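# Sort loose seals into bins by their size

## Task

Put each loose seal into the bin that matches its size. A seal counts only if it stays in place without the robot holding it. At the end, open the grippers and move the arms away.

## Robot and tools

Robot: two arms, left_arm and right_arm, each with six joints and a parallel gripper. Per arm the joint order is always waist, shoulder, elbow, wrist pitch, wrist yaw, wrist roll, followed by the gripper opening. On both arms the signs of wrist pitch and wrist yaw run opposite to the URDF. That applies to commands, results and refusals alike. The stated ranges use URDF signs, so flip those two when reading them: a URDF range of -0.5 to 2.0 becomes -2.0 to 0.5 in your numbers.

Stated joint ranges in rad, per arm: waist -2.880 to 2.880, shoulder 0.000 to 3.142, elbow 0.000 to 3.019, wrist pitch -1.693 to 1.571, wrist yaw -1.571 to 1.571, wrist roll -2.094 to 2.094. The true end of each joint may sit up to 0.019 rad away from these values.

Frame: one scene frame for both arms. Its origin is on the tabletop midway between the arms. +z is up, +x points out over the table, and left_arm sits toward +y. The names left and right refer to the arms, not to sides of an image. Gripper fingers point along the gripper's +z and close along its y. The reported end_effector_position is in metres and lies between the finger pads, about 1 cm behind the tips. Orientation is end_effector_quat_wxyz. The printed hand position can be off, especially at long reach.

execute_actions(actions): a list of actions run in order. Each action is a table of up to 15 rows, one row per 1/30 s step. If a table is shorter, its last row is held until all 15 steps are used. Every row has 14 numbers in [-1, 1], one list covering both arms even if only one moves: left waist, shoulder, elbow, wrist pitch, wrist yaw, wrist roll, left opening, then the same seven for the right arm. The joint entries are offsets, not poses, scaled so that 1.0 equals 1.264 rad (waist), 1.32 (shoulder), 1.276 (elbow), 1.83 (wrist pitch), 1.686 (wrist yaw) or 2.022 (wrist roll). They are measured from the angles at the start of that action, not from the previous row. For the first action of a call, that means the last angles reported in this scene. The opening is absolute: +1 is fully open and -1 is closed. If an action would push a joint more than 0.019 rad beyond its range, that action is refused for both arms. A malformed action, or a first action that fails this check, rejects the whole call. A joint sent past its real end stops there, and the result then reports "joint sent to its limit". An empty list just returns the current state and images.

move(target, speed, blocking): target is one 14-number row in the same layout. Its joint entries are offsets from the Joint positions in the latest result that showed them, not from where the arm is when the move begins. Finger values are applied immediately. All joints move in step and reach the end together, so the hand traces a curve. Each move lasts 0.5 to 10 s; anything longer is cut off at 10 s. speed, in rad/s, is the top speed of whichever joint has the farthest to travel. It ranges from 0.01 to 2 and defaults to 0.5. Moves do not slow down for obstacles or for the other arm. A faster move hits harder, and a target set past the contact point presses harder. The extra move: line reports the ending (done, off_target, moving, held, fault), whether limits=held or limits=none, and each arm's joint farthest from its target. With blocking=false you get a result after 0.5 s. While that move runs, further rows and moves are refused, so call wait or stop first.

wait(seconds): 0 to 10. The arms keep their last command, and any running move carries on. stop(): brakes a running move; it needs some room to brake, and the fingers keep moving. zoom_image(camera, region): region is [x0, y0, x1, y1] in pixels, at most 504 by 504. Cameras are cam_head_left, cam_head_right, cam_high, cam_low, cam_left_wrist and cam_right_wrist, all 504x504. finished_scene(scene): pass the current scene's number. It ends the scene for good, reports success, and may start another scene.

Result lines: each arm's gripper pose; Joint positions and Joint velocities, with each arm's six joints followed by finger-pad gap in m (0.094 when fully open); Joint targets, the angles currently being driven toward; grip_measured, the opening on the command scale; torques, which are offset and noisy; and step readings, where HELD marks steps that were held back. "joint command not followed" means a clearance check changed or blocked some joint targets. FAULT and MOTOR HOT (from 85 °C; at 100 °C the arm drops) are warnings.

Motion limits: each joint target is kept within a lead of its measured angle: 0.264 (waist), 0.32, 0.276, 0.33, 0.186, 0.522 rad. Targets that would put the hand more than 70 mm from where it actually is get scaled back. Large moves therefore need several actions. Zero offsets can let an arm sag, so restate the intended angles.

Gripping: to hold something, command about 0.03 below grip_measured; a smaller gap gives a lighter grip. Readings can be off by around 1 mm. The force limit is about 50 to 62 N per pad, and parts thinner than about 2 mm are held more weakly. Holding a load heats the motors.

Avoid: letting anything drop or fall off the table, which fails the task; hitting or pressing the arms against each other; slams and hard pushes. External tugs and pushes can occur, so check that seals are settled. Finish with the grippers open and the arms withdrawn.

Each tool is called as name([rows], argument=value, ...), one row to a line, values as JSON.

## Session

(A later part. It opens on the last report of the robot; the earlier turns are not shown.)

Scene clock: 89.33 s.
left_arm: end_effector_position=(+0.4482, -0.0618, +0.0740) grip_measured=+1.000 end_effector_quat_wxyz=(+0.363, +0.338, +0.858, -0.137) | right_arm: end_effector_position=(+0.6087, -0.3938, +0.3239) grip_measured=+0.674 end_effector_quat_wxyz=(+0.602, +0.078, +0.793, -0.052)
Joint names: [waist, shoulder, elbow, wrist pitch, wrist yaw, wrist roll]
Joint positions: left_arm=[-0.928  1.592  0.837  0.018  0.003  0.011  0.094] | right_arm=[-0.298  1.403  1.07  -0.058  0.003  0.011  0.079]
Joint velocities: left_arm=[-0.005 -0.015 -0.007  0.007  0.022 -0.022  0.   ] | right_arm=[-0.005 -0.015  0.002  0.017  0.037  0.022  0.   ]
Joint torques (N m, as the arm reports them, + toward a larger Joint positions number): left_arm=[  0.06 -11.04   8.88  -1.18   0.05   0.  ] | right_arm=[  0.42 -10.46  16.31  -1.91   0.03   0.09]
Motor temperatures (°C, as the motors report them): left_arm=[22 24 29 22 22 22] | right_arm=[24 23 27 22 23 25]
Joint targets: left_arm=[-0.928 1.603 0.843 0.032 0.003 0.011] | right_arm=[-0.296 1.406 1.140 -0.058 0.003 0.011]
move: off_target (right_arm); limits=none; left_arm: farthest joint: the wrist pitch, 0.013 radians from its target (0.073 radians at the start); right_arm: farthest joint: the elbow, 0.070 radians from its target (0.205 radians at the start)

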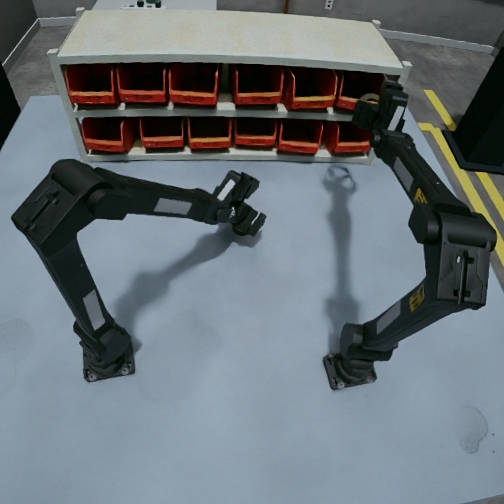

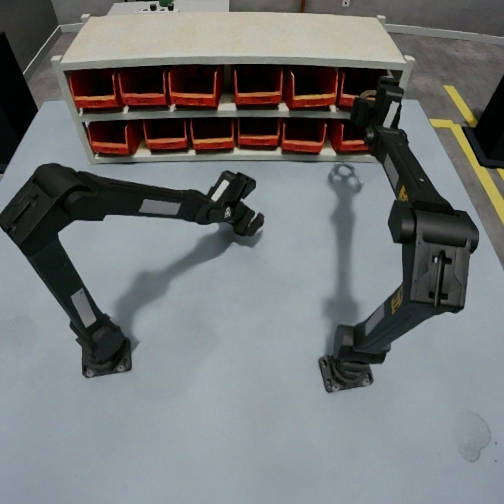

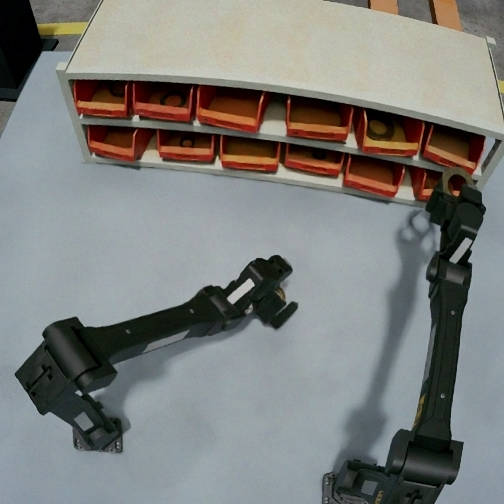

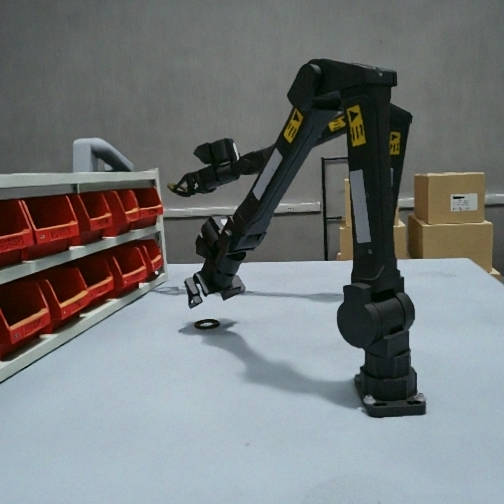

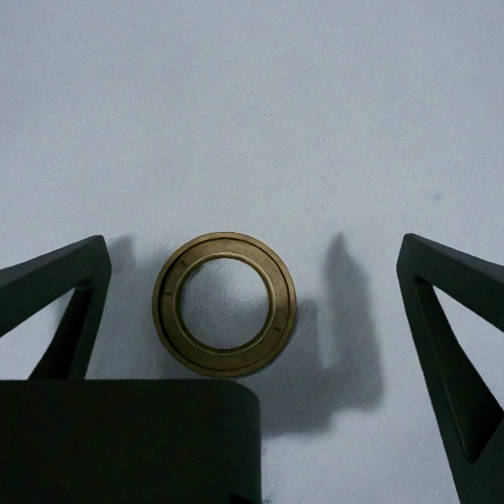

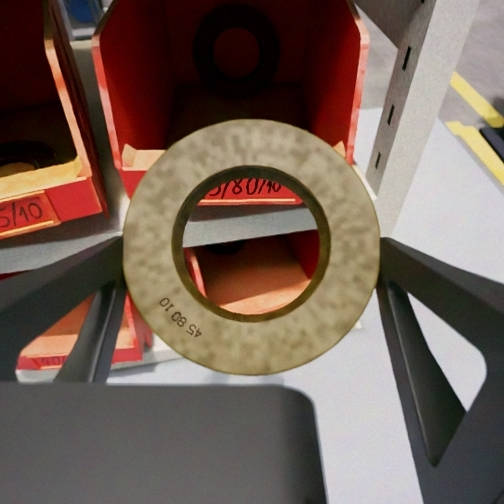

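move(target=[0.026,0.08,-0.027,-0.066,0,0,1,0.03,0.15,0.21,0,0,0,0.64], speed=0.15)

Scene clock: 95.03 s.
left_arm: end_effector_position=(+0.4499, -0.0502, +0.0295) grip_measured=+1.000 end_effector_quat_wxyz=(+0.353, +0.332, +0.865, -0.130) | right_arm: end_effector_position=(+0.6858, -0.3894, +0.3158) grip_measured=+0.674 end_effector_quat_wxyz=(+0.602, +0.067, +0.794, -0.044)
Joint names: [waist, shoulder, elbow, wrist pitch, wrist yaw, wrist roll]
Joint positions: left_arm=[-0.91   1.678  0.8   -0.078  0.003  0.011  0.094] | right_arm=[-0.272  1.6    1.267 -0.058  0.003  0.011  0.079]
Joint velocities: left_arm=[-0.015 -0.005 -0.007  0.002  0.051  0.022  0.   ] | right_arm=[-0.005 -0.005 -0.007  0.012  0.037 -0.007 -0.001]
Joint torques (N m, as the arm reports them, + toward a larger Joint positions number): left_arm=[ 1.39 -9.99  7.51 -3.03  0.03  0.  ] | right_arm=[  1.02 -14.06  16.53  -1.83  -0.01   0.11]
Motor temperatures (°C, as the motors report them): left_arm=[22 24 29 22 22 22] | right_arm=[24 23 28 22 23 25]
Joint targets: left_arm=[-0.895 1.698 0.802 -0.103 0.003 0.011] | right_arm=[-0.260 1.601 1.338 -0.058 0.003 0.011]
move: off_target (left_arm, right_arm); limits=none; left_arm: farthest joint: the wrist pitch, 0.024 radians from its target (0.121 radians at the start); right_arm: farthest joint: the elbow, 0.071 radians from its target (0.268 radians at the start)

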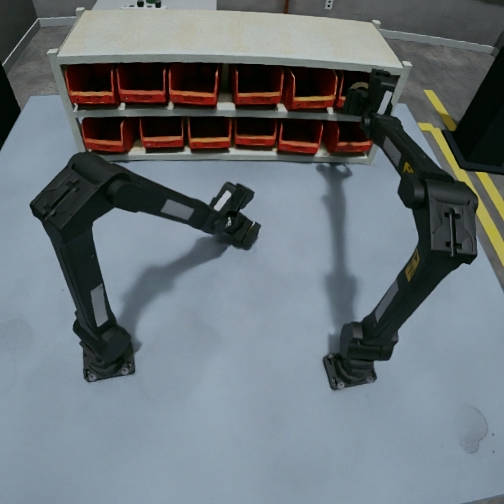

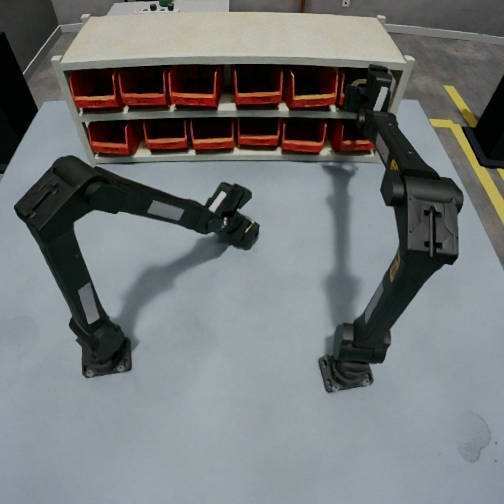

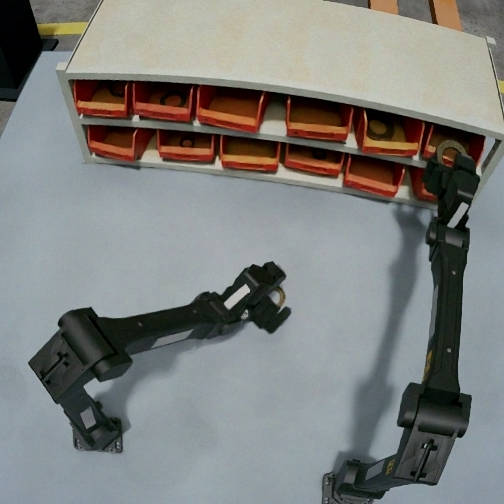

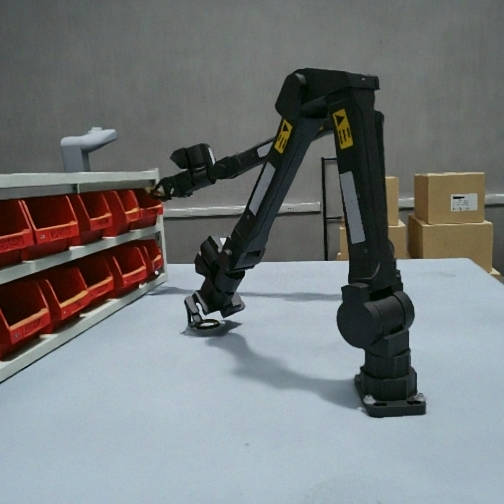

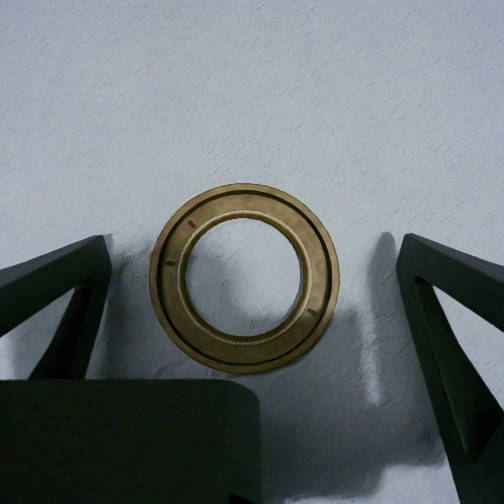

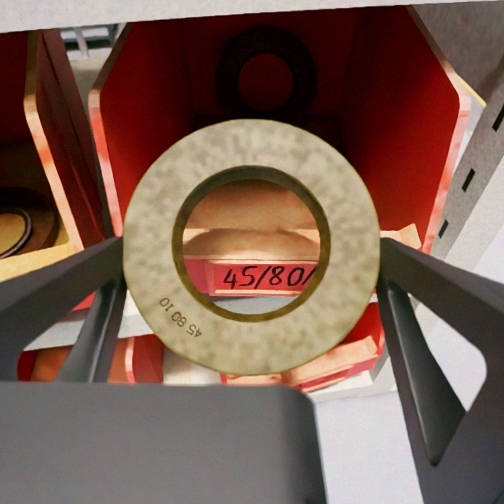

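move(target=[0,0.028,0,-0.01,0,0,1,-0.018,0.14,0.205,0.035,0,0,0.64], speed=0.12)

move(target=[0,0,0,0,0,0,0.265,0,0,0.055,0,0,0,0.64])

Scene clock: 99.07 s.
left_arm: end_effector_position=(+0.4493, -0.0496, +0.0255) grip_measured=+1.000 end_effector_quat_wxyz=(+0.350, +0.332, +0.866, -0.128) | right_arm: end_effector_position=(+0.7479, -0.4065, +0.2971) grip_measured=+0.674 end_effector_quat_wxyz=(+0.591, +0.072, +0.802, -0.046)
Joint names: [waist, shoulder, elbow, wrist pitch, wrist yaw, wrist roll]
Joint positions: left_arm=[-0.91   1.686  0.8   -0.078  0.003  0.011  0.094] | right_arm=[-0.281  1.773  1.461 -0.01   0.003  0.011  0.079]
Joint velocities: left_arm=[-0.024  0.005  0.007  0.002  0.022 -0.081  0.   ] | right_arm=[-0.005  0.015  0.007  0.007  0.051 -0.007 -0.001]
Joint torques (N m, as the arm reports them, + toward a larger Joint positions number): left_arm=[ 0.22 -9.43  7.26 -2.81  0.05  0.  ] | right_arm=[ -0.72 -14.91  16.27  -1.34   0.     0.11]
Motor temperatures (°C, as the motors report them): left_arm=[22 24 28 22 22 22] | right_arm=[24 23 29 22 23 25]
Joint targets: left_arm=[-0.910 1.715 0.800 -0.097 0.003 0.011] | right_arm=[-0.294 1.784 1.529 0.006 0.003 0.011]
move: off_target (left_arm, right_arm); limits=none; left_arm: farthest joint: the shoulder, 0.029 radians from its target (0.037 radians at the start); right_arm: farthest joint: the elbow, 0.068 radians from its target (0.261 radians at the start)

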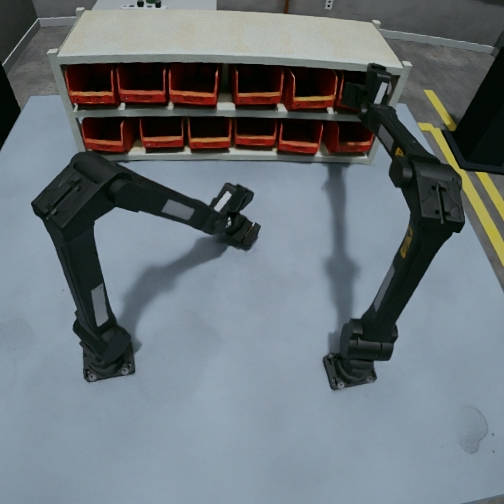

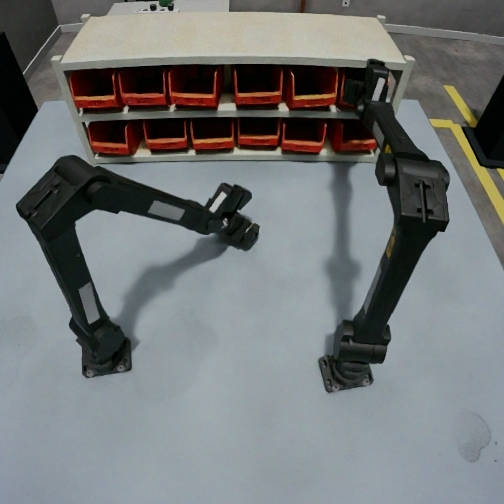

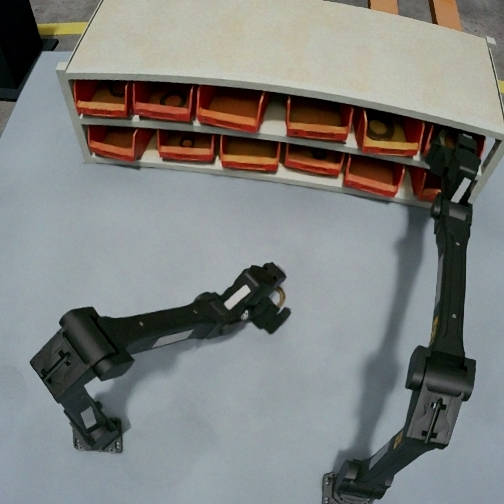

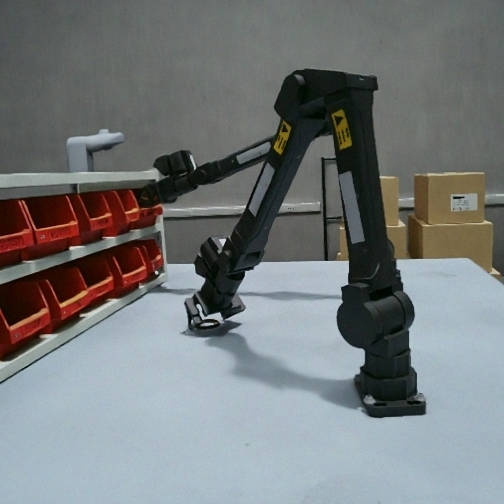

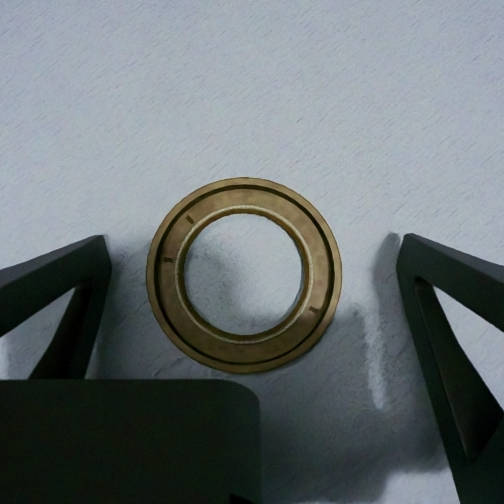

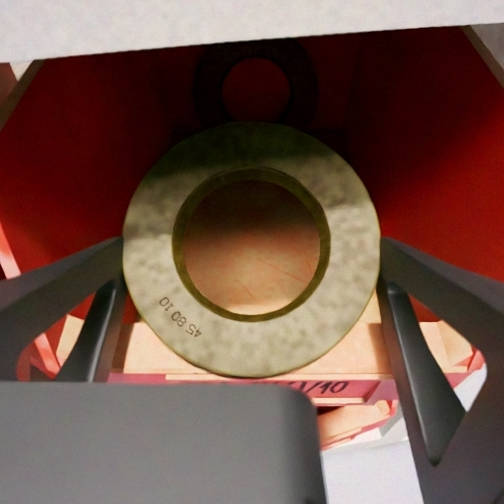

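Scene clock: 99.77 s.
left_arm: end_effector_position=(+0.4494, -0.0495, +0.0255) grip_measured=+0.294 end_effector_quat_wxyz=(+0.350, +0.332, +0.867, -0.128) | right_arm: end_effector_position=(+0.7479, -0.4065, +0.2971) grip_measured=+0.674 end_effector_quat_wxyz=(+0.591, +0.072, +0.802, -0.046)
Joint names: [waist, shoulder, elbow, wrist pitch, wrist yaw, wrist roll]
Joint positions: left_arm=[-0.91   1.686  0.8   -0.078  0.004  0.011  0.061] | right_arm=[-0.281  1.773  1.461 -0.01   0.003  0.011  0.079]
Joint velocities: left_arm=[ 0.005 -0.005 -0.046 -0.002  0.081 -0.139  0.   ] | right_arm=[ 0.005 -0.005  0.017 -0.007 -0.007 -0.081  0.   ]
Joint torques (N m, as the arm reports them, + toward a larger Joint positions number): left_arm=[  0.25 -11.74   7.26  -1.92   0.02   0.  ] | right_arm=[  0.05 -16.31  16.37  -1.87  -0.01   0.11]
Motor temperatures (°C, as the motors report them): left_arm=[22 24 28 22 22 22] | right_arm=[24 23 29 22 23 25]
Joint targets: left_arm=[-0.910 1.686 0.800 -0.078 0.003 0.011] | right_arm=[-0.281 1.773 1.531 -0.010 0.003 0.011]
move: off_target (right_arm); limits=none; left_arm: farthest joint: the wrist yaw, 0.001 radians from its target (0.000 radians at the start); right_arm: farthest joint: the elbow, 0.071 radians from its target (0.071 radians at the start)

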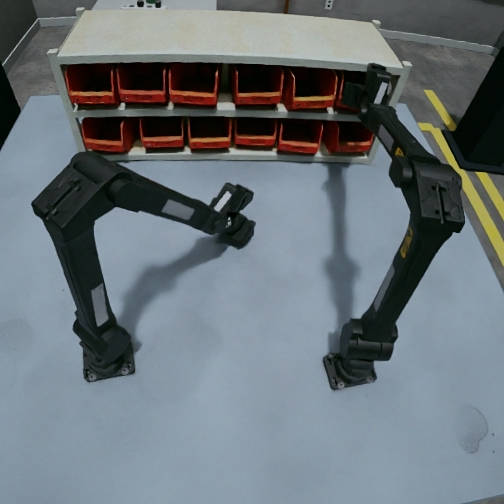

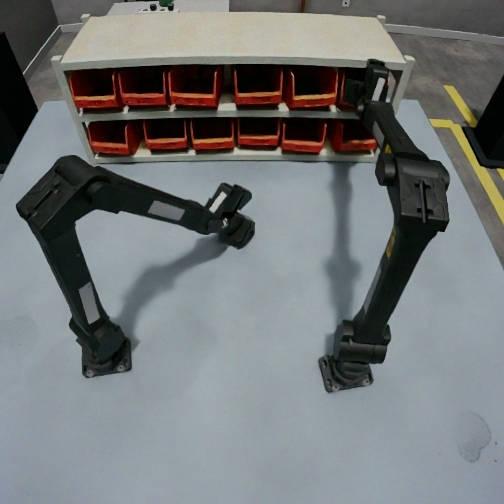

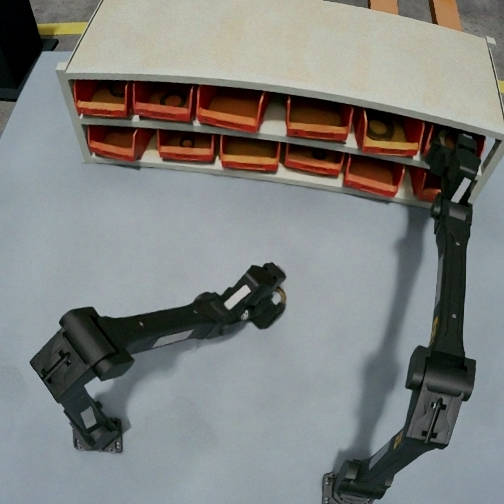

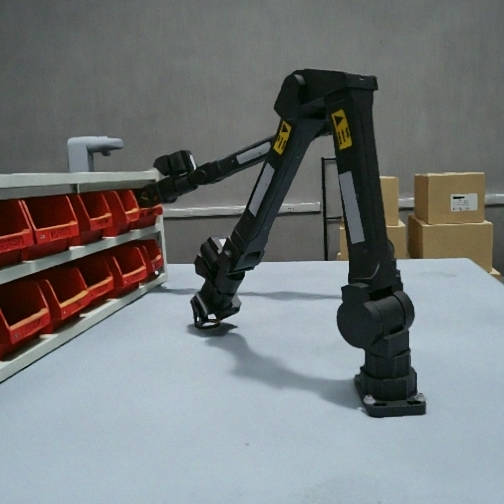

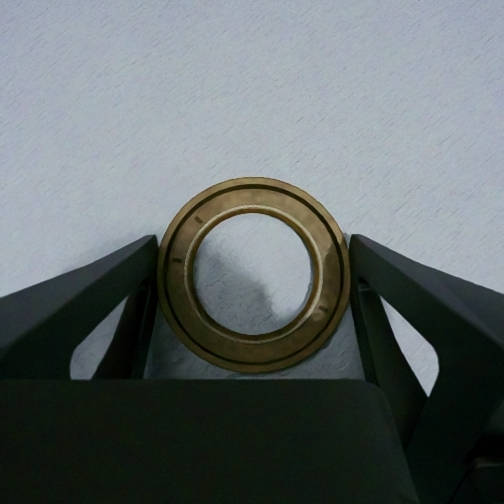

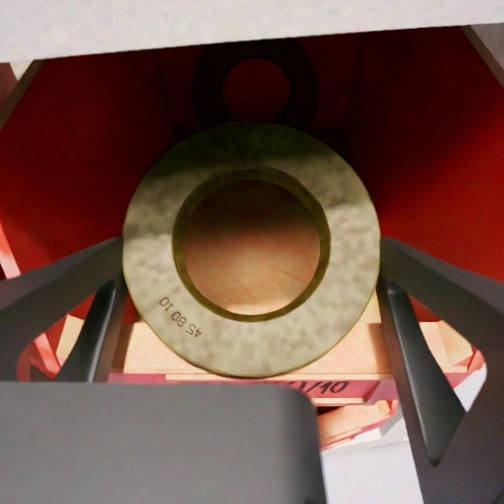

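move(target=[0.506,-0.295,0.18,0.005,0,0,0.26,0,0,0.055,0,0,0,0.8])

move(target=[0,0.105,0.15,0,0,0,0.26,0,-0.3,-0.3,-0.03,0,0,0.8], speed=0.3)

Scene clock: 103.60 s.
left_arm: end_effector_position=(+0.6284, +0.2637, +0.3411) grip_measured=+0.294 end_effector_quat_wxyz=(+0.621, +0.034, +0.783, -0.020) | right_arm: end_effector_position=(+0.7479, -0.4065, +0.2971) grip_measured=+0.797 end_effector_quat_wxyz=(+0.591, +0.072, +0.802, -0.046)
Joint names: [waist, shoulder, elbow, wrist pitch, wrist yaw, wrist roll]
Joint positions: left_arm=[-0.267  1.301  0.992 -0.078  0.004  0.011  0.061] | right_arm=[-0.281  1.773  1.461 -0.01   0.003  0.011  0.084]
Joint velocities: left_arm=[ 0.005  0.015  0.007  0.002 -0.022  0.022 -0.001] | right_arm=[ 0.015 -0.015  0.007  0.007  0.066  0.022  0.   ]
Joint torques (N m, as the arm reports them, + toward a larger Joint positions number): left_arm=[-0.41 -9.21 14.03 -2.12  0.04  0.  ] | right_arm=[  0.21 -16.27  16.4   -1.87   0.     0.1 ]
Motor temperatures (°C, as the motors report them): left_arm=[22 24 28 22 22 22] | right_arm=[24 24 30 22 23 25]
Joint targets: left_arm=[-0.270 1.296 1.030 -0.069 0.004 0.011] | right_arm=[-0.281 1.773 1.531 -0.010 0.003 0.011]
move: off_target (left_arm, right_arm); limits=none; left_arm: farthest joint: the elbow, 0.038 radians from its target (0.229 radians at the start); right_arm: farthest joint: the elbow, 0.071 radians from its target (0.071 radians at the start)

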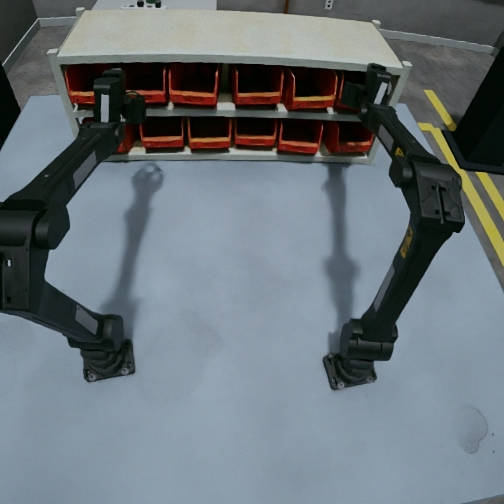

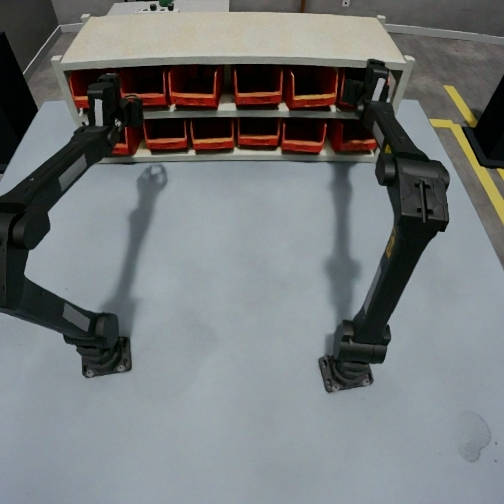

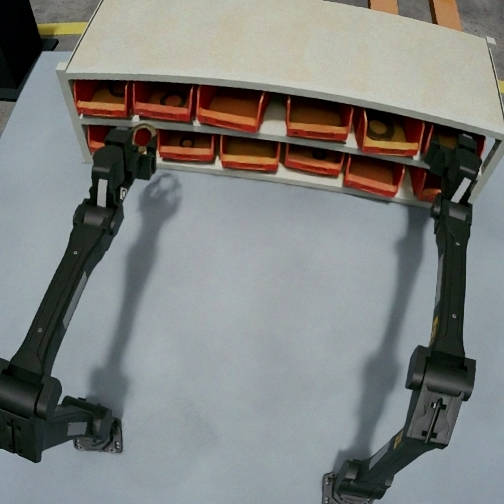

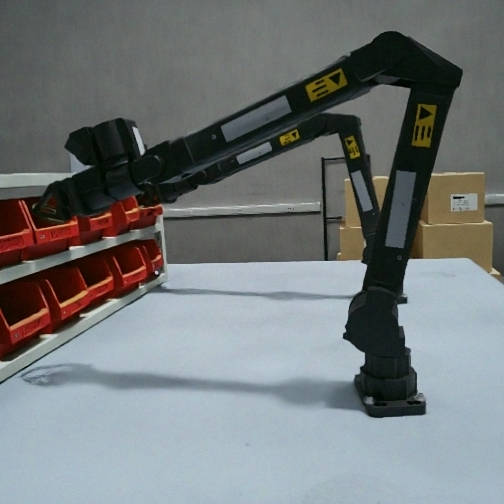

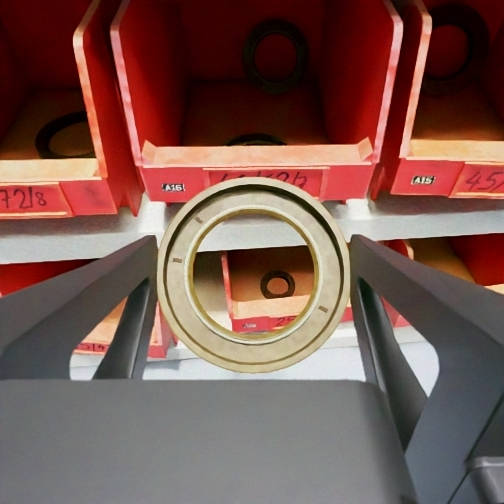

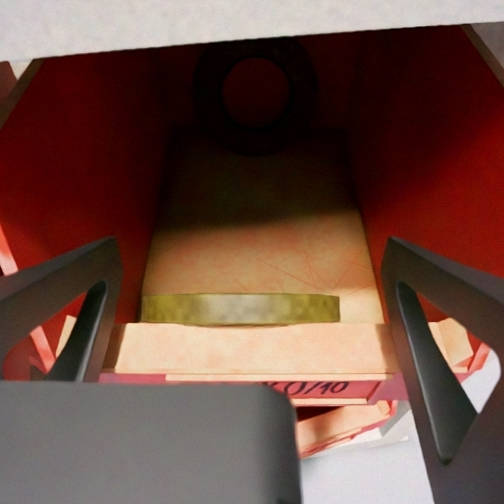

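Scene clock: 105.37 s.
left_arm: end_effector_position=(+0.6781, +0.2598, +0.3553) grip_measured=+0.294 end_effector_quat_wxyz=(+0.629, +0.034, +0.776, -0.020) | right_arm: end_effector_position=(+0.6072, -0.3824, +0.3363) grip_measured=+0.797 end_effector_quat_wxyz=(+0.605, +0.071, +0.792, -0.047)
Joint names: [waist, shoulder, elbow, wrist pitch, wrist yaw, wrist roll]
Joint positions: left_arm=[-0.267  1.421  1.133 -0.078  0.004  0.011  0.061] | right_arm=[-0.281  1.383  1.08  -0.036  0.003  0.011  0.084]
Joint velocities: left_arm=[-0.015  0.005  0.002  0.002 -0.007  0.051 -0.001] | right_arm=[ 0.005 -0.015  0.007  0.002  0.051 -0.081 -0.   ]
Joint torques (N m, as the arm reports them, + toward a larger Joint positions number): left_arm=[ 0.28 -9.96 15.27 -2.39  0.03 -0.01] | right_arm=[  0.13 -11.01  10.04  -2.85  -0.01   0.1 ]
Motor temperatures (°C, as the motors report them): left_arm=[22 24 29 22 22 22] | right_arm=[24 24 30 22 23 25]
Joint targets: left_arm=[-0.267 1.439 1.183 -0.078 0.004 0.011] | right_arm=[-0.281 1.377 1.078 -0.064 0.003 0.011]
move: off_target (left_arm, right_arm); limits=none; left_arm: farthest joint: the elbow, 0.050 radians from its target (0.192 radians at the start); right_arm: farthest joint: the wrist pitch, 0.029 radians from its target (0.055 radians at the start)

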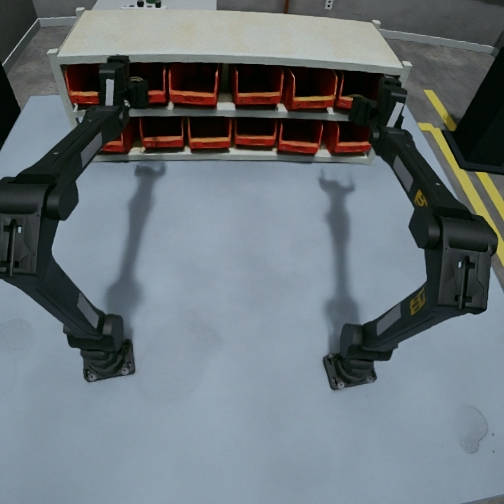

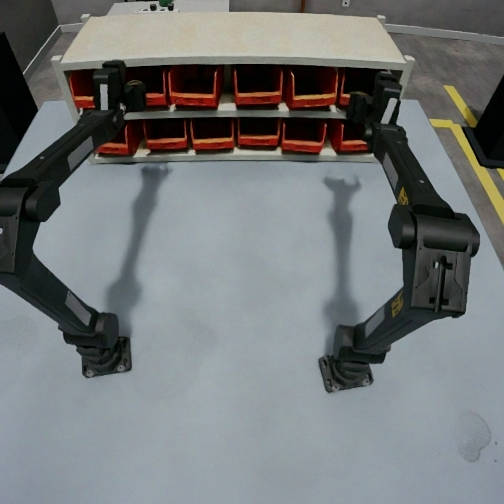

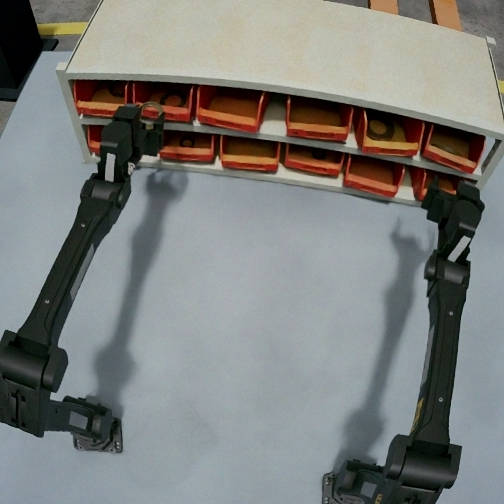

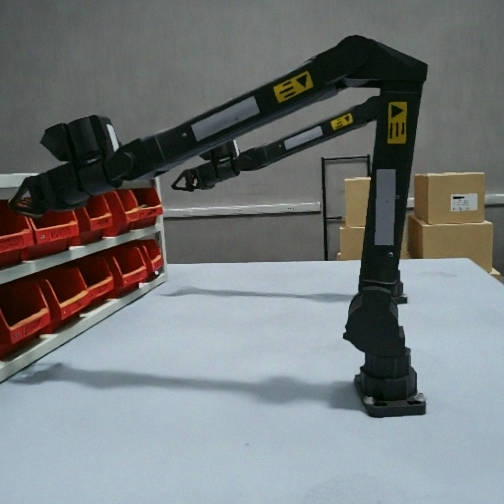

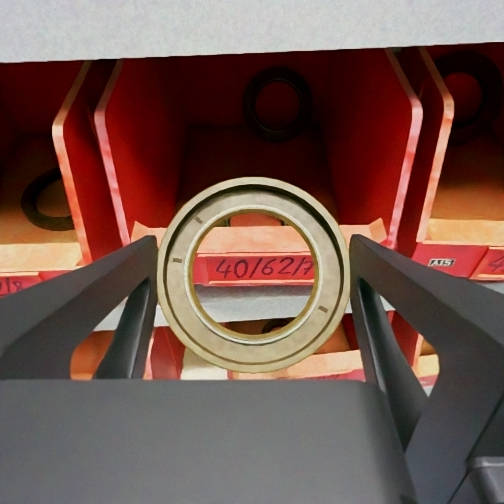

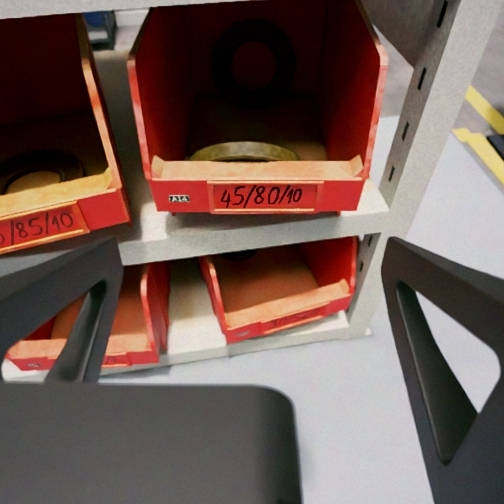

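move(target=[0,0.012,0.038,0.052,0,0,0.26,0,0,0,0,0,0,0.8], speed=0.2)

move(target=[0,0.195,0.232,0.015,0,0,0.26,0,0,0,0,0,0,0.8], speed=0.15)

Scene clock: 108.40 s.
left_arm: end_effector_position=(+0.6731, +0.2602, +0.3359) grip_measured=+0.294 end_effector_quat_wxyz=(+0.597, +0.035, +0.801, -0.019) | right_arm: end_effector_position=(+0.6072, -0.3824, +0.3363) grip_measured=+0.797 end_effector_quat_wxyz=(+0.605, +0.071, +0.792, -0.047)
Joint names: [waist, shoulder, elbow, wrist pitch, wrist yaw, wrist roll]
Joint positions: left_arm=[-0.267  1.421  1.133  0.002  0.004  0.011  0.061] | right_arm=[-0.281  1.383  1.08  -0.036  0.003  0.011  0.084]
Joint velocities: left_arm=[-0.015 -0.005 -0.002  0.012  0.007  0.037  0.001] | right_arm=[-0.015 -0.024  0.002  0.002 -0.037 -0.051 -0.001]
Joint torques (N m, as the arm reports them, + toward a larger Joint positions number): left_arm=[  0.44 -10.42  15.08  -1.64   0.03   0.  ] | right_arm=[  0.2  -10.93  10.41  -1.92  -0.01   0.1 ]
Motor temperatures (°C, as the motors report them): left_arm=[22 24 29 22 22 22] | right_arm=[24 24 29 22 23 25]
Joint targets: left_arm=[-0.267 1.437 1.182 0.017 0.004 0.011] | right_arm=[-0.281 1.383 1.080 -0.036 0.003 0.011]
move: off_target (left_arm); limits=none; left_arm: farthest joint: the elbow, 0.049 radians from its target (0.048 radians at the start); right_arm: farthest joint: the waist, 0.000 radians from its target (0.000 radians at the start)

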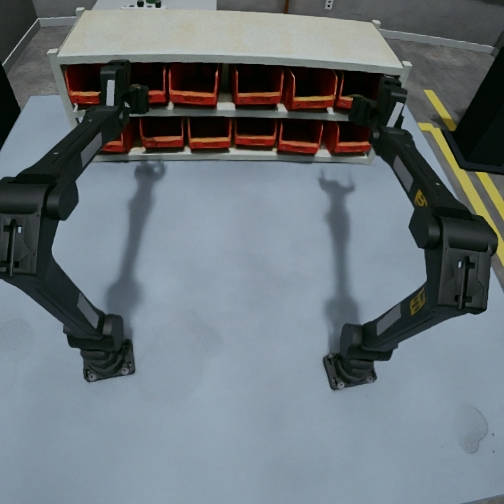

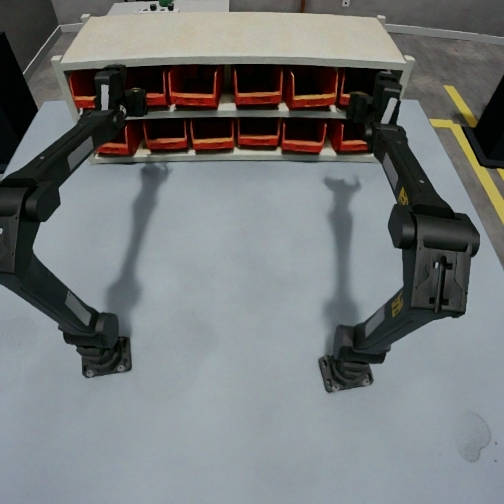

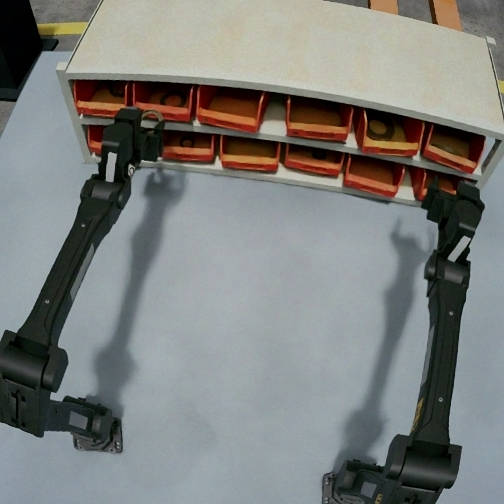

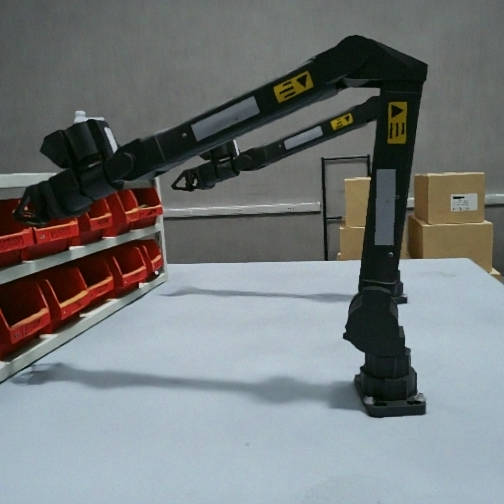

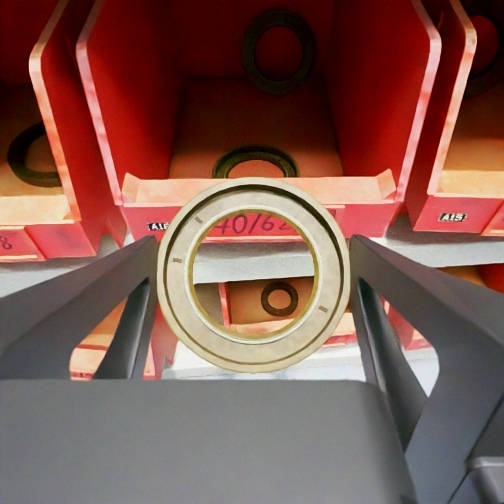

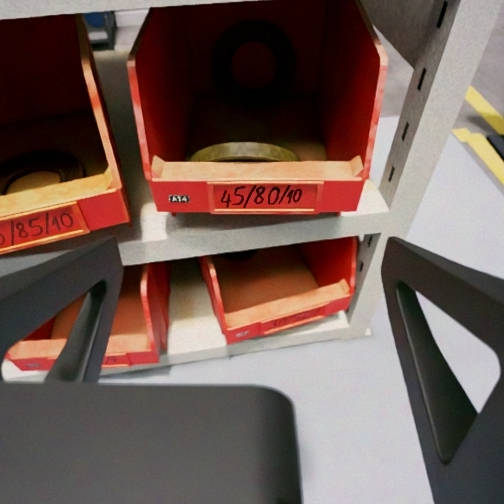

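Scene clock: 110.73 s.
left_arm: end_effector_position=(+0.7637, +0.2530, +0.3242) grip_measured=+0.294 end_effector_quat_wxyz=(+0.595, +0.035, +0.803, -0.019) | right_arm: end_effector_position=(+0.6072, -0.3824, +0.3363) grip_measured=+0.797 end_effector_quat_wxyz=(+0.605, +0.071, +0.792, -0.047)
Joint names: [waist, shoulder, elbow, wrist pitch, wrist yaw, wrist roll]
Joint positions: left_arm=[-0.267  1.659  1.379  0.014  0.004  0.011  0.061] | right_arm=[-0.281  1.383  1.08  -0.036  0.003  0.011  0.084]
Joint velocities: left_arm=[-0.005 -0.015  0.012  0.002  0.066 -0.051 -0.001] | right_arm=[-0.005  0.005 -0.002 -0.002 -0.022 -0.037 -0.   ]
Joint torques (N m, as the arm reports them, + toward a larger Joint positions number): left_arm=[  0.56 -13.6   15.31  -1.58   0.04  -0.01] | right_arm=[  0.16 -10.89  10.44  -1.87   0.     0.1 ]
Motor temperatures (°C, as the motors report them): left_arm=[22 24 30 22 22 22] | right_arm=[24 24 29 22 23 25]
Joint targets: left_arm=[-0.267 1.679 1.429 0.030 0.004 0.011] | right_arm=[-0.281 1.383 1.080 -0.036 0.003 0.011]
move: off_target (left_arm); limits=none; left_arm: farthest joint: the elbow, 0.050 radians from its target (0.296 radians at the start); right_arm: farthest joint: the waist, 0.000 radians from its target (0.000 radians at the start)

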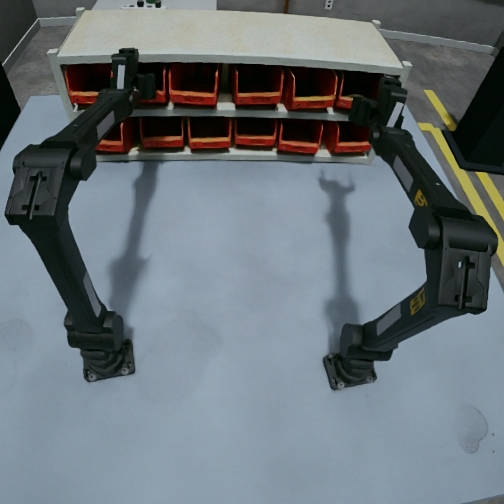

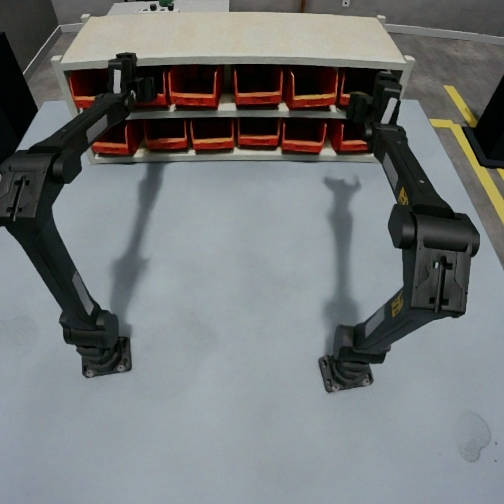

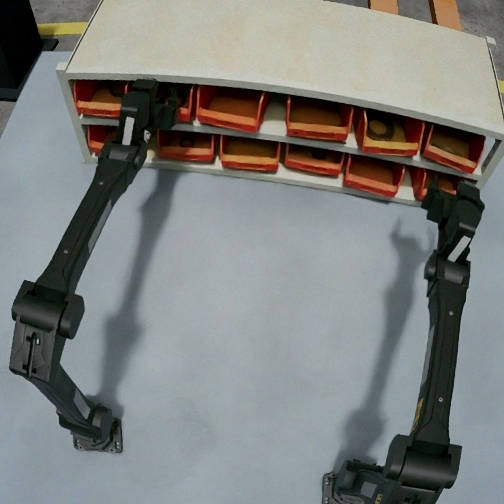

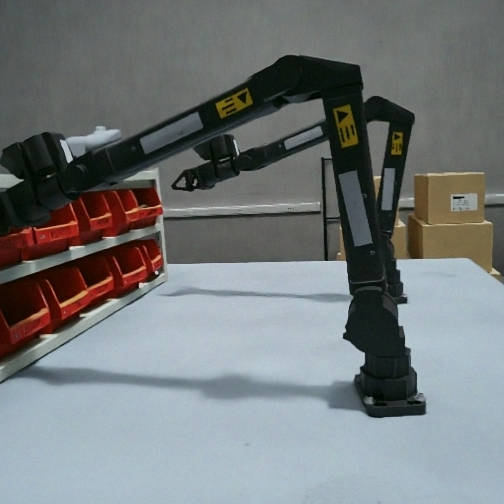

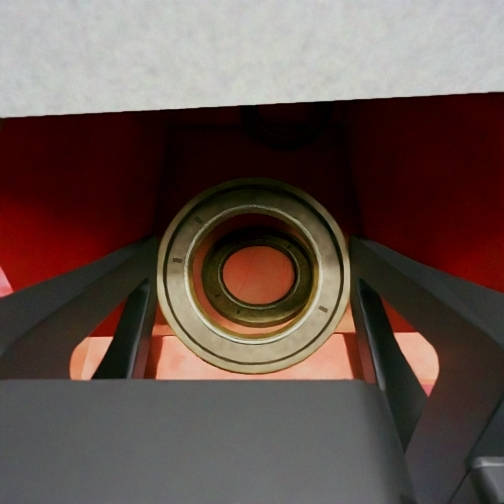

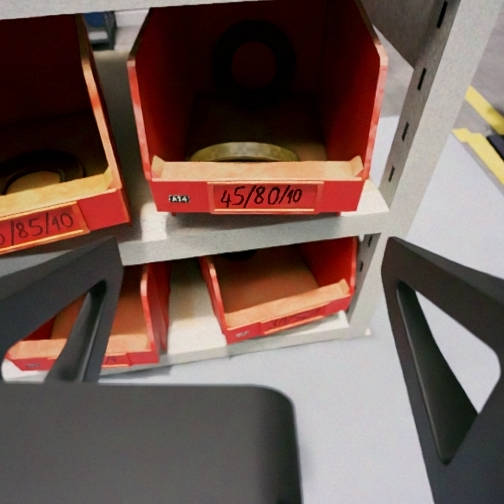

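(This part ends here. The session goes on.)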